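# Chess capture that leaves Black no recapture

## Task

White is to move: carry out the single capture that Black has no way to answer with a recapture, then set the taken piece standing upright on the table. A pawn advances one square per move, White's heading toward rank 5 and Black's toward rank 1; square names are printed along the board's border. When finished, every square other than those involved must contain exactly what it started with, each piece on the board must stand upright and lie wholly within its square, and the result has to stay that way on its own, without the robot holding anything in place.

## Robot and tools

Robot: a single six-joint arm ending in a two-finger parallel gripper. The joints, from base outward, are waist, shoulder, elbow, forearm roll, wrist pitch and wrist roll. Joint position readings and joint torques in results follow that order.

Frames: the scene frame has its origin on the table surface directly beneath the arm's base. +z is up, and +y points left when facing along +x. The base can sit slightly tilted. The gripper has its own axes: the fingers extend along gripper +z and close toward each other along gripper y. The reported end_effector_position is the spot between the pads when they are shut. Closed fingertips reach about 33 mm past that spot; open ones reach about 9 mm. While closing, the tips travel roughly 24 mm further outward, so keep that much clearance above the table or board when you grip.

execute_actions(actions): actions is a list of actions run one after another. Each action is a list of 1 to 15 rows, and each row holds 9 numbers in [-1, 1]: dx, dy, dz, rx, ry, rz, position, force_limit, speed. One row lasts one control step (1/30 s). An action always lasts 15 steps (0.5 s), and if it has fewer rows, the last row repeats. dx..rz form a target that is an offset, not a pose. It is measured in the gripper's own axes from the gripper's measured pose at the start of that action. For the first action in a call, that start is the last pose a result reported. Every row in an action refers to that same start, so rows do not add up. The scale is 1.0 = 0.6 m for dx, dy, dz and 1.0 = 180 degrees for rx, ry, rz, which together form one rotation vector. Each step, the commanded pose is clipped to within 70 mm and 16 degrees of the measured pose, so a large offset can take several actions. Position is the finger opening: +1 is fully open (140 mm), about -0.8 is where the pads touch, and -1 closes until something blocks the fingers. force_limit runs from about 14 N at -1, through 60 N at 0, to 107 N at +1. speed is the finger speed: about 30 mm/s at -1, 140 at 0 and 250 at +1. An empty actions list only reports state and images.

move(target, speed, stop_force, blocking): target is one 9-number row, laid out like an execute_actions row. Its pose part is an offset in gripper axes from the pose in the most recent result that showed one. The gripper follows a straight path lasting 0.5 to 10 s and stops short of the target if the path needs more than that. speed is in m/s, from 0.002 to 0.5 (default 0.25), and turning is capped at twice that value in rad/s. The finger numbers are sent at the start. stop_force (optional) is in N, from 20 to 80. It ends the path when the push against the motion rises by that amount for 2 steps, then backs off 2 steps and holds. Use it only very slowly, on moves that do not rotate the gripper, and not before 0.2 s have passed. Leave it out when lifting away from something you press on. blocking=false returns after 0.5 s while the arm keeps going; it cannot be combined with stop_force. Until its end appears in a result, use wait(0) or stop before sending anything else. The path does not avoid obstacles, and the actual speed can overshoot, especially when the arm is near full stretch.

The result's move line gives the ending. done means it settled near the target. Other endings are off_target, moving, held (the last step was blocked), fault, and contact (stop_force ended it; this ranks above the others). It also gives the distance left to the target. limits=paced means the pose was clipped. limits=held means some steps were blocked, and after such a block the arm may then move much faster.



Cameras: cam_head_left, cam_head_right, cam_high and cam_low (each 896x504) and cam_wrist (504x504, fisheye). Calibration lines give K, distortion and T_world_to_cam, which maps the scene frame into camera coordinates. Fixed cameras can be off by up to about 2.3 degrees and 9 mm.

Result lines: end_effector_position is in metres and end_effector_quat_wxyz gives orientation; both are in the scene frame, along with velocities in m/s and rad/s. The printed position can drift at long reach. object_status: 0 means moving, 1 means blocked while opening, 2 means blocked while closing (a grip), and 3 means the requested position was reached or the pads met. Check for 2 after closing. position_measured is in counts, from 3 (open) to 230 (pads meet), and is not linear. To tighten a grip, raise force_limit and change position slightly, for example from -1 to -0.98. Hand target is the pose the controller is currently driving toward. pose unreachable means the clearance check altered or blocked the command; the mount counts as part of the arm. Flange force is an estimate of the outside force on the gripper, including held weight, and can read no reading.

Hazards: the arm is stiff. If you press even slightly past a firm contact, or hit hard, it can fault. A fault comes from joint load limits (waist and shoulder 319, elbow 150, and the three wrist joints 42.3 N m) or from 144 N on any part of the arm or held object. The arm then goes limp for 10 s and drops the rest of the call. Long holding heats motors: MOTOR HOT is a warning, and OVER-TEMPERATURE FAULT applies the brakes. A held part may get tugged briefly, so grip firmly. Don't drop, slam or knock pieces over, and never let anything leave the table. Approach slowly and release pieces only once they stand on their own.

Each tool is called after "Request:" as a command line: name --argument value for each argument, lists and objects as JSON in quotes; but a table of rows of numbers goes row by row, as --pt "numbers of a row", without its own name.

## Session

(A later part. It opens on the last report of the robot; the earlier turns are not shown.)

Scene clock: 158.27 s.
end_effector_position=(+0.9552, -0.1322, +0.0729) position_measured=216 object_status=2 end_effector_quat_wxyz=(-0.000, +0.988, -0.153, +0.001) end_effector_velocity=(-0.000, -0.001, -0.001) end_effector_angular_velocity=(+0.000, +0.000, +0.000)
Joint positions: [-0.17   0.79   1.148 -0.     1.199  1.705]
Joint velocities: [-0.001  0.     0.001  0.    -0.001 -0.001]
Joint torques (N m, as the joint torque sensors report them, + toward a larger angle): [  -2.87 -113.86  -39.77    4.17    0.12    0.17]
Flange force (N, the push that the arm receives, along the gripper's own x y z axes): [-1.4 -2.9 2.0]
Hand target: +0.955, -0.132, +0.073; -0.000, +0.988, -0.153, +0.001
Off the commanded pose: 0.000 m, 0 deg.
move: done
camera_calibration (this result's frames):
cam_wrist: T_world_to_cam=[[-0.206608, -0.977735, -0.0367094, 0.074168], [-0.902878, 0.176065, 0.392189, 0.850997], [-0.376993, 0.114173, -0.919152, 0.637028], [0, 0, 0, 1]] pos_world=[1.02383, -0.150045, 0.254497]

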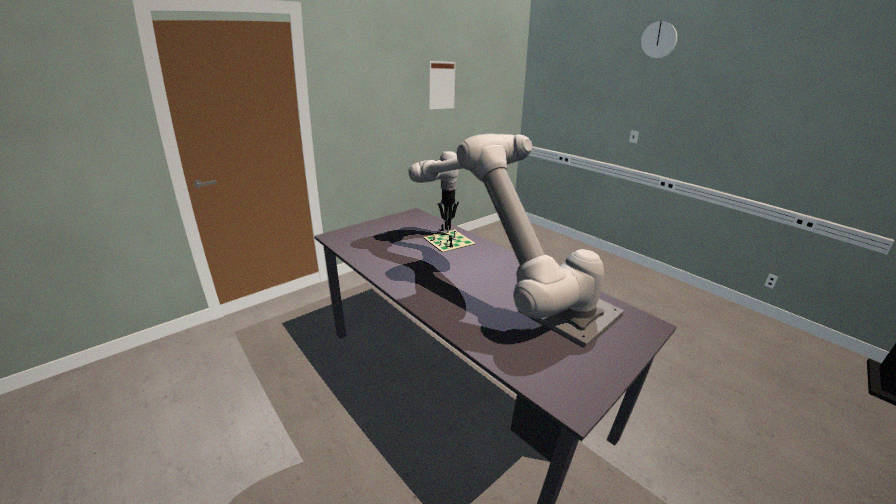

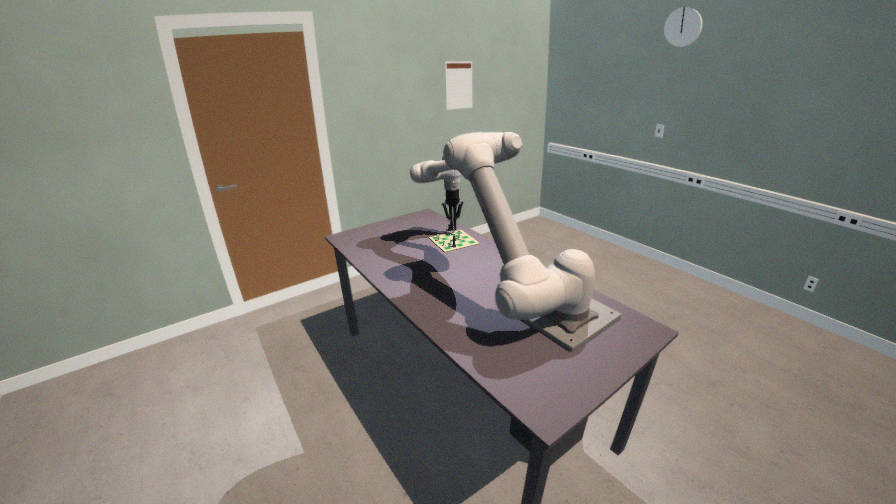

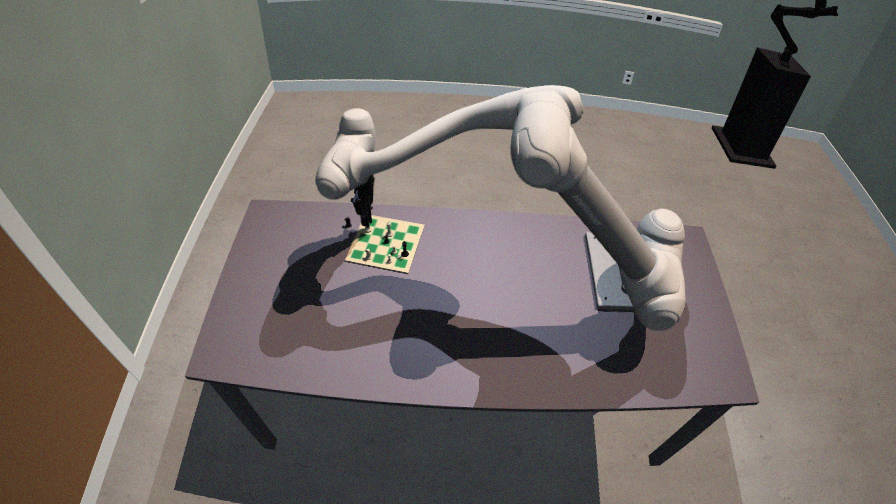

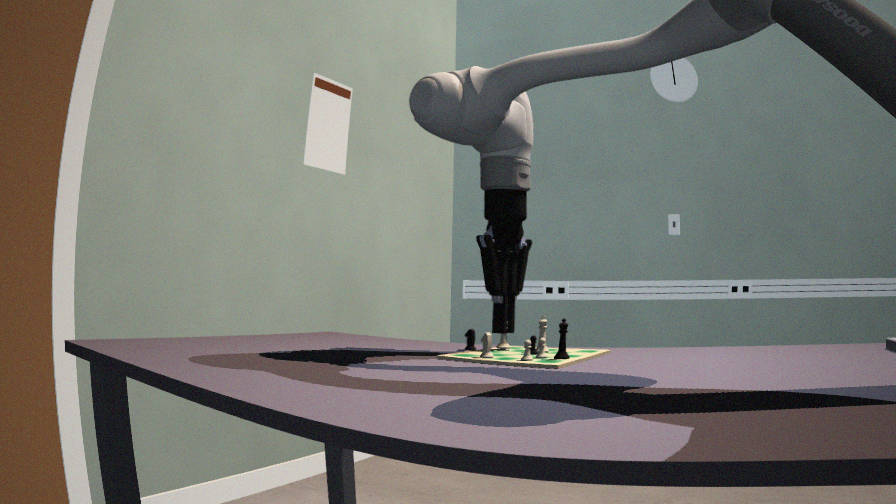

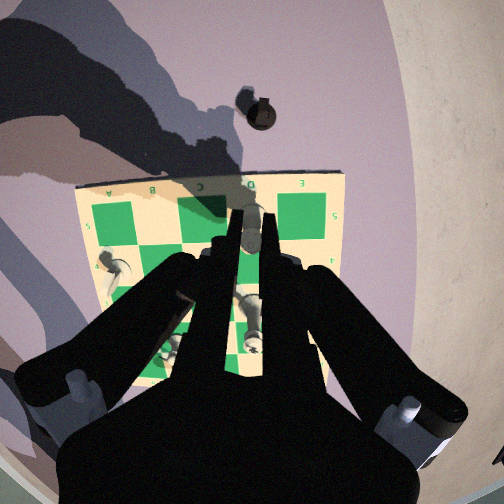

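Request:
move --target '[0, 0, 0.005, 0, 0, 0, -1, 0.3, -0.2]' --speed 0.008 --stop_force 20

Request:
execute_actions --actions '[[[0,0,0,0,0,0,-0.42,0.3,-0.3]]]'

Request:
move --target '[0, 0, -0.08, 0, 0, 0, -0.42, 0.3, -0.3]' --speed 0.15

Request:
zoom_image --camera "cam_wrist" --region '[170, 90, 340, 260]'

Request:
zoom_image --camera "cam_high" --region '[330, 195, 435, 285]'

Scene clock: 166.37 s.
end_effector_position=(+0.9552, -0.1323, +0.0699) position_measured=216 object_status=2 end_effector_quat_wxyz=(-0.000, +0.988, -0.153, +0.001) end_effector_velocity=(-0.001, -0.000, -0.002) end_effector_angular_velocity=(+0.000, +0.002, -0.001)
Joint positions: [-0.17   0.792  1.151 -0.     1.195  1.705]
Joint velocities: [-0.     0.002  0.001 -0.    -0.     0.001]
Joint torques (N m, as the joint torque sensors report them, + toward a larger angle): [  -2.7  -115.41  -40.81    4.05    0.25    0.45]
Flange force (N, the push that the arm receives, along the gripper's own x y z axes): [-1.6 -2.0 4.4]
Hand target: +0.955, -0.132, +0.070; -0.000, +0.988, -0.153, +0.001
Off the commanded pose: 0.000 m, 0 deg.
move: done
camera_calibration (this result's frames):
cam_wrist: T_world_to_cam=[[-0.206677, -0.977716, -0.0368296, 0.0741013], [-0.902883, 0.176086, 0.392168, 0.852176], [-0.376944, 0.114305, -0.919156, 0.634289], [0, 0, 0, 1]] pos_world=[1.02382, -0.150108, 0.251544]

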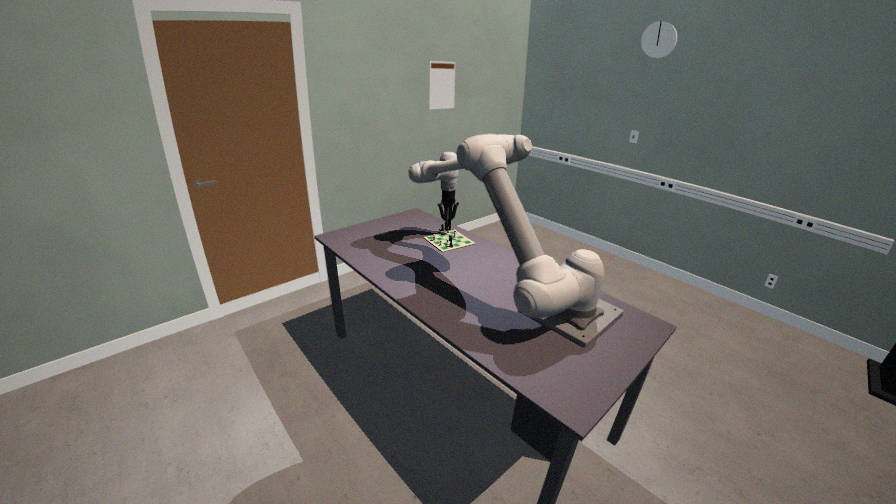

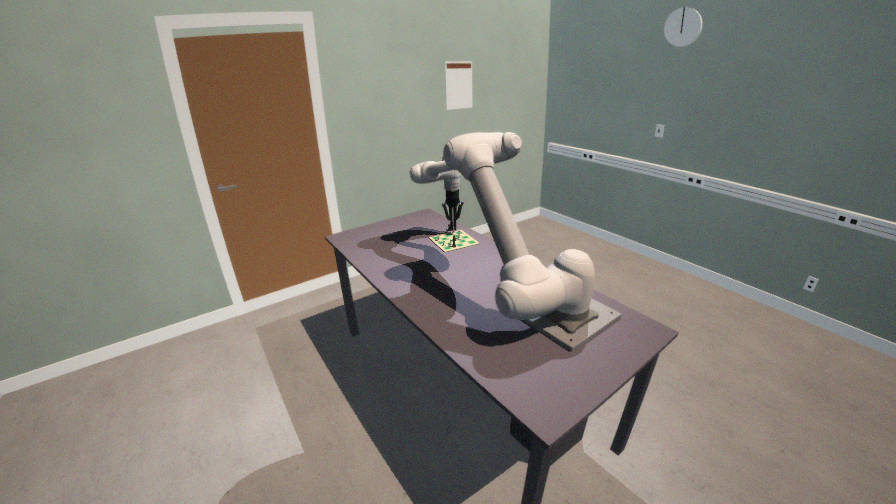

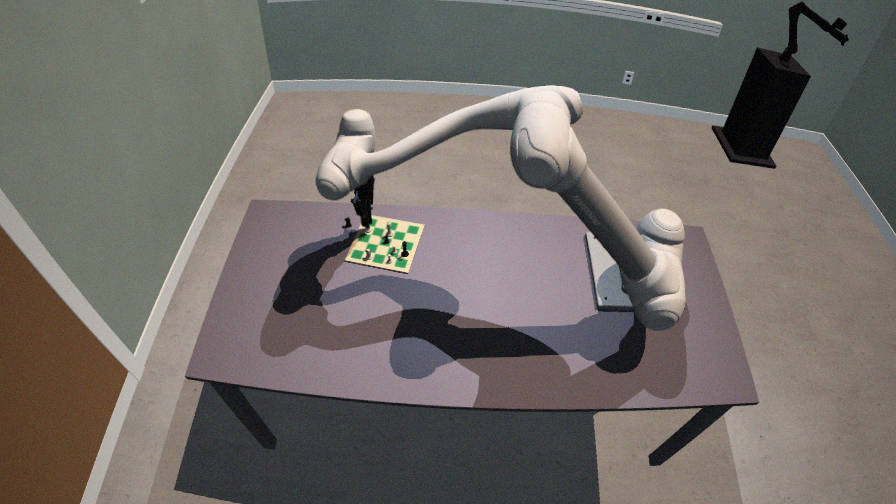

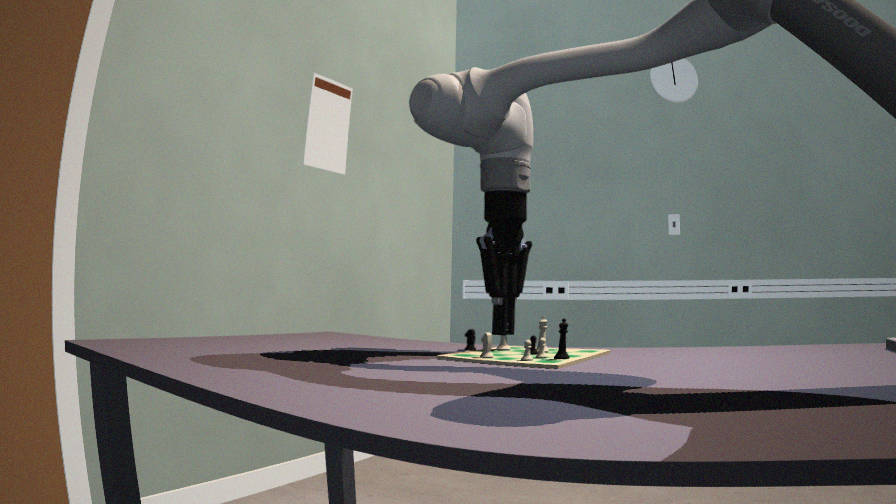

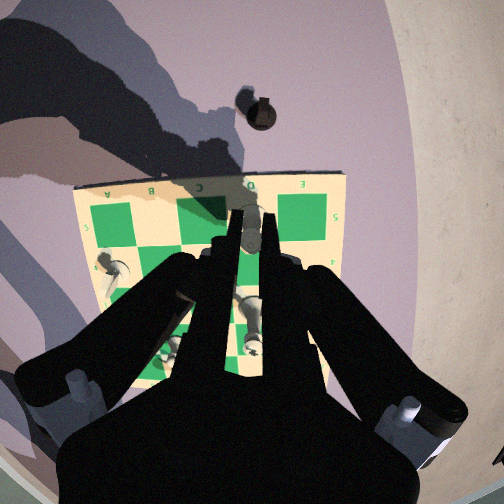

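Scene clock: 166.87 s.
end_effector_position=(+0.9552, -0.1323, +0.0699) position_measured=182 object_status=3 end_effector_quat_wxyz=(-0.000, +0.988, -0.153, +0.001) end_effector_velocity=(+0.000, +0.001, -0.000) end_effector_angular_velocity=(+0.000, +0.000, +0.002)
Joint positions: [-0.17   0.792  1.151 -0.     1.195  1.705]
Joint velocities: [ 0.001  0.001 -0.001  0.    -0.    -0.001]
Joint torques (N m, as the joint torque sensors report them, + toward a larger angle): [  -2.71 -114.69  -40.42    4.06    0.09    0.41]
Flange force (N, the push that the arm receives, along the gripper's own x y z axes): [-2.6 -2.8 2.3]
Hand target: +0.955, -0.132, +0.070; -0.000, +0.988, -0.153, +0.001
Off the commanded pose: 0.000 m, 0 deg.
camera_calibration (this result's frames):
cam_wrist: T_world_to_cam=[[-0.206666, -0.977718, -0.0368299, 0.0741011], [-0.902886, 0.176076, 0.392165, 0.852181], [-0.376942, 0.114301, -0.919157, 0.63428], [0, 0, 0, 1]] pos_world=[1.02382, -0.150097, 0.251536]

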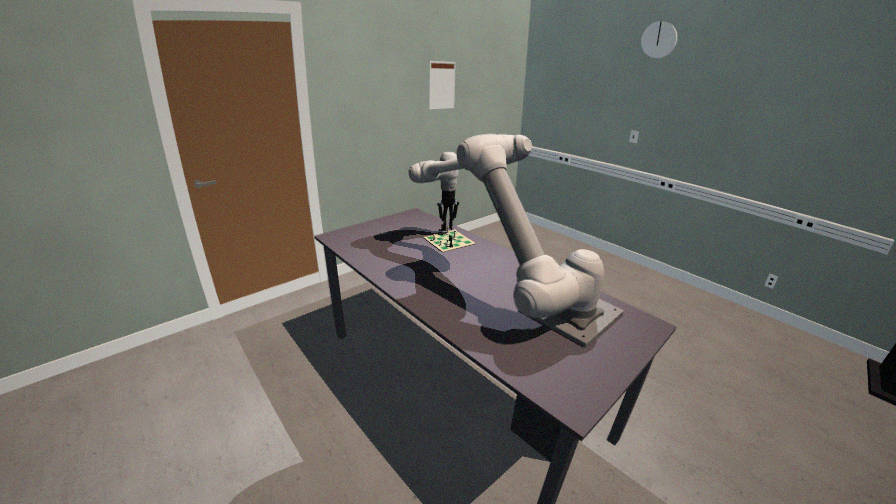

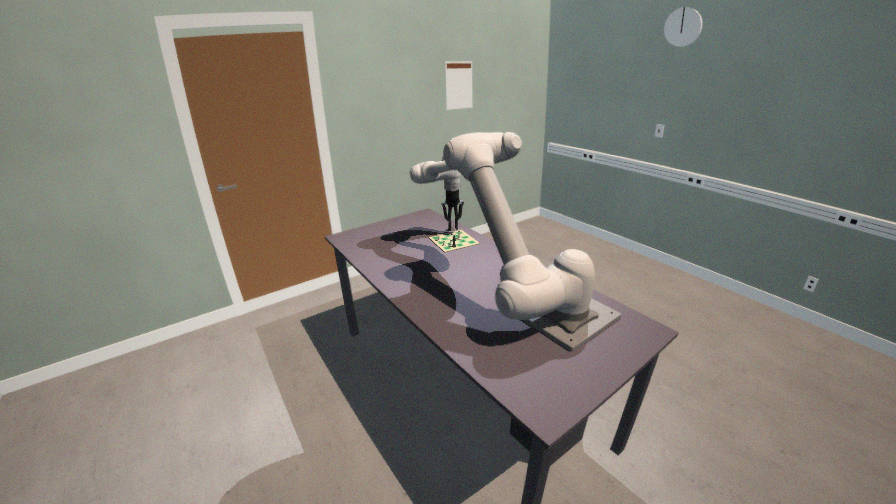

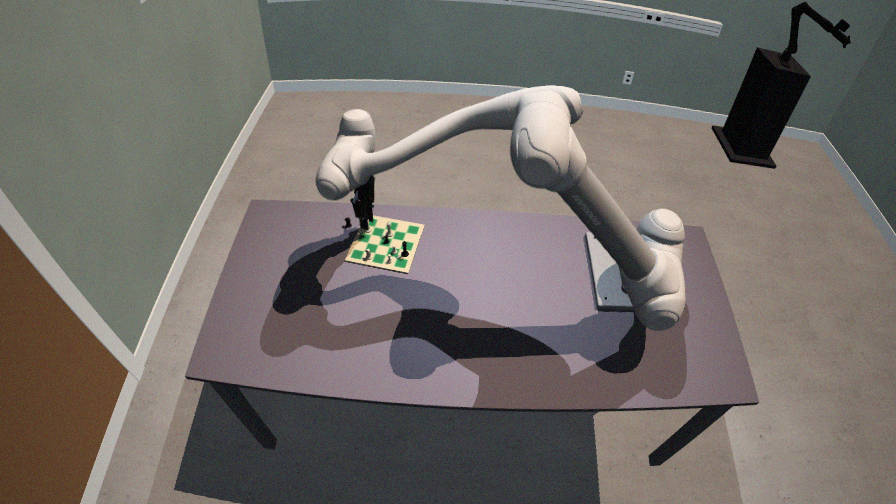

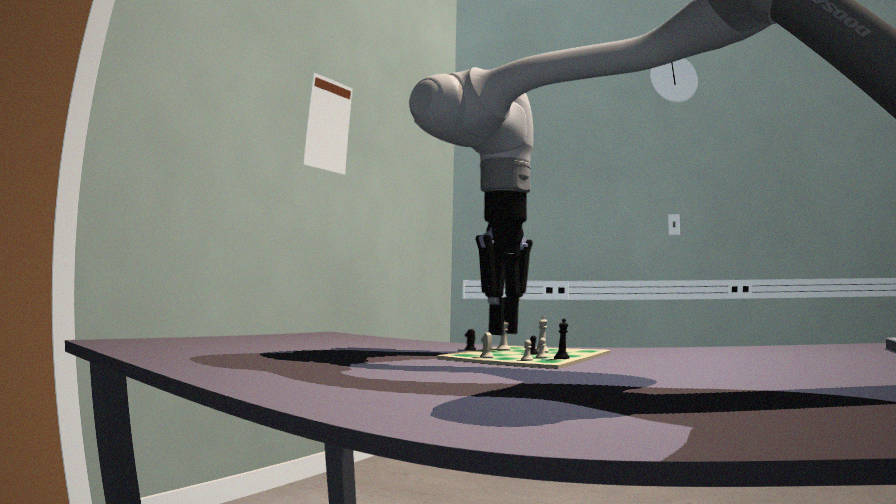

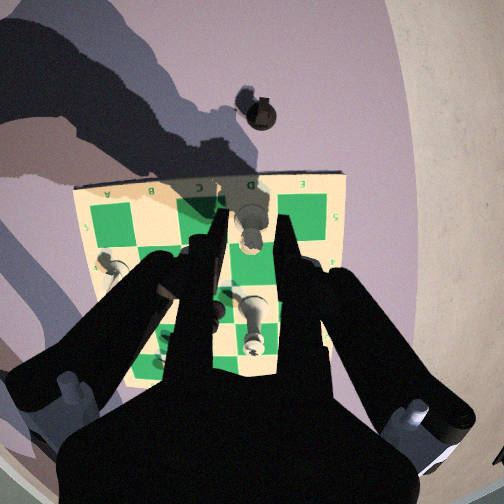

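Scene clock: 167.67 s.
end_effector_position=(+0.9551, -0.1322, +0.1178) position_measured=182 object_status=3 end_effector_quat_wxyz=(-0.000, +0.988, -0.153, +0.001) end_effector_velocity=(-0.000, -0.000, +0.003) end_effector_angular_velocity=(-0.000, -0.002, -0.001)
Joint positions: [-0.17   0.763  1.112 -0.     1.262  1.705]
Joint velocities: [-0.    -0.003  0.    -0.     0.001  0.001]
Joint torques (N m, as the joint torque sensors report them, + toward a larger angle): [  -1.82 -112.91  -40.53    3.97    0.61    0.54]
Flange force (N, the push that the arm receives, along the gripper's own x y z axes): [-1.9 -0.6 1.6]
Hand target: +0.955, -0.132, +0.118; -0.000, +0.988, -0.153, +0.001
Off the commanded pose: 0.000 m, 0 deg.
move: done
camera_calibration (this result's frames):
cam_wrist: T_world_to_cam=[[-0.206642, -0.977723, -0.0368263, 0.0758533], [-0.902869, 0.176048, 0.392218, 0.83328], [-0.376997, 0.114298, -0.919135, 0.678317], [0, 0, 0, 1]] pos_world=[1.02374, -0.150064, 0.299431]

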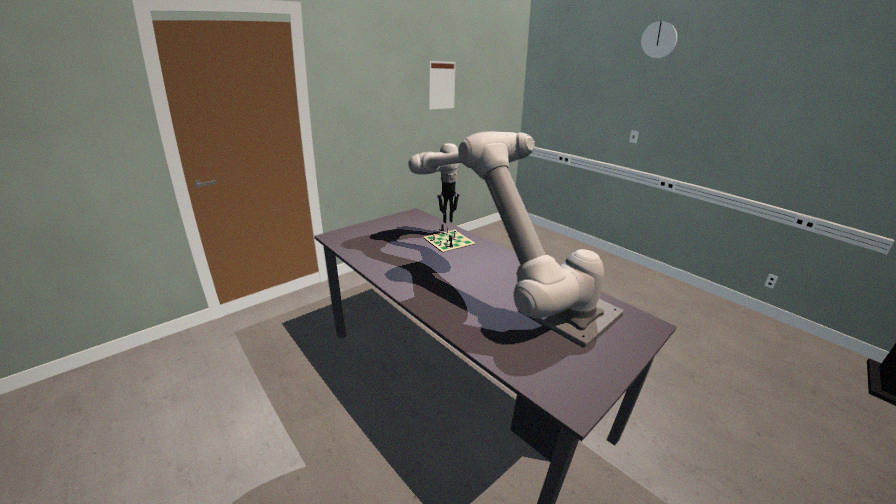

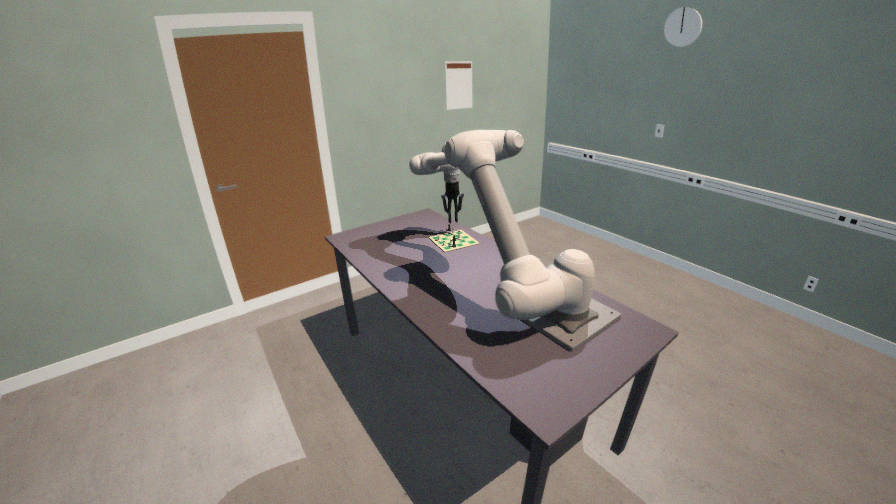

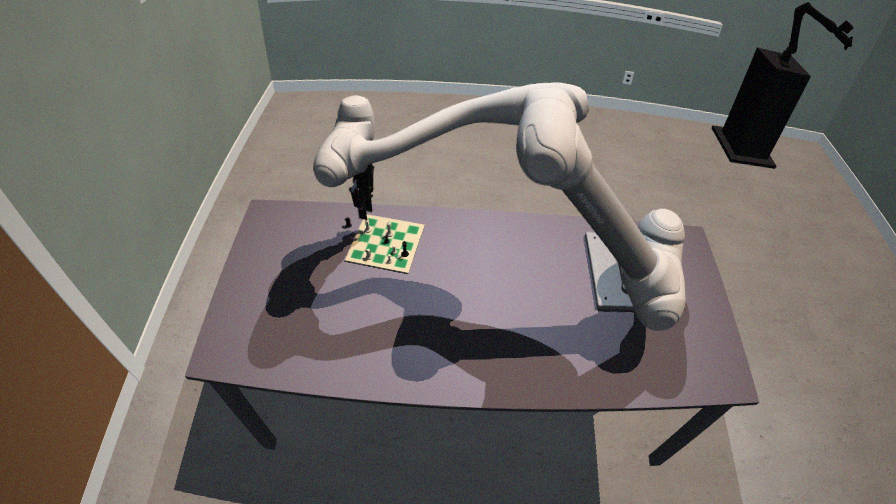

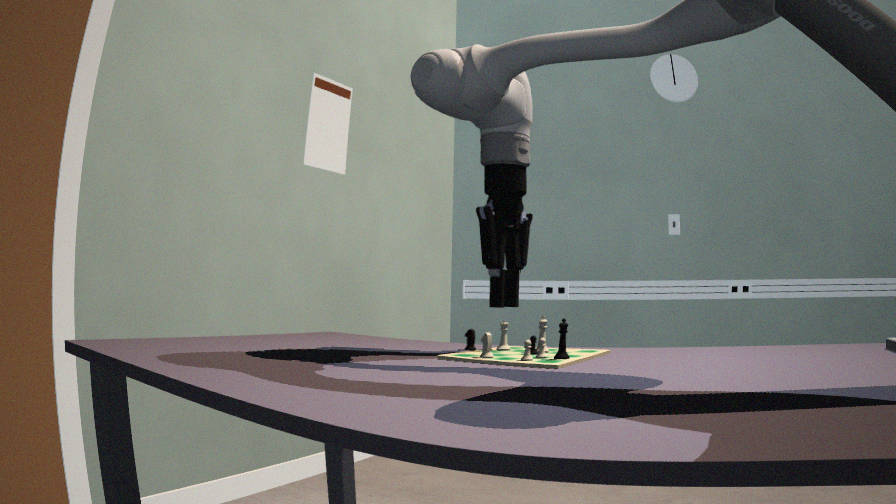

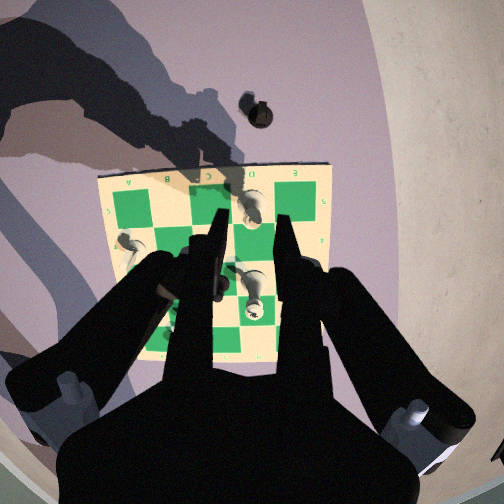

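Region (170, 90, 340, 260) of cam_wrist's 504x504 image, scaled by 2.965, with more detail than that image has.

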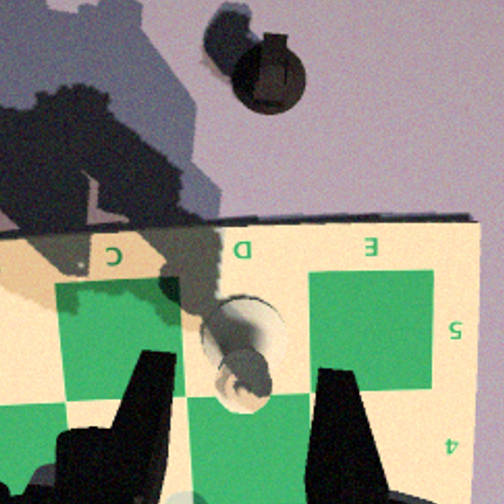

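Region (330, 195, 435, 285) of cam_high's 896x504 image, scaled by 4.800, with more detail than that image has; it fills the top 432 rows of this view, and the rest is white.

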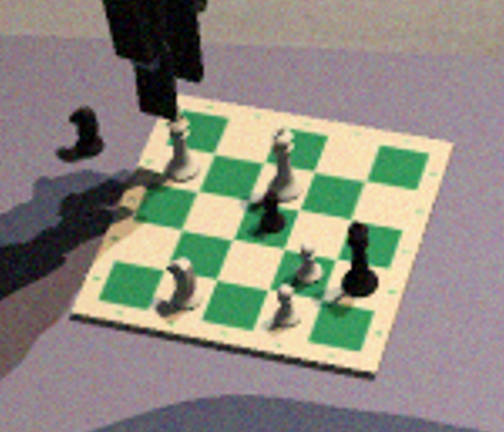

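The queen is centred on D5, and the captured knight is standing upright on the table.

Request:
finished_scene --scene 2

The scene is finished: the task was done.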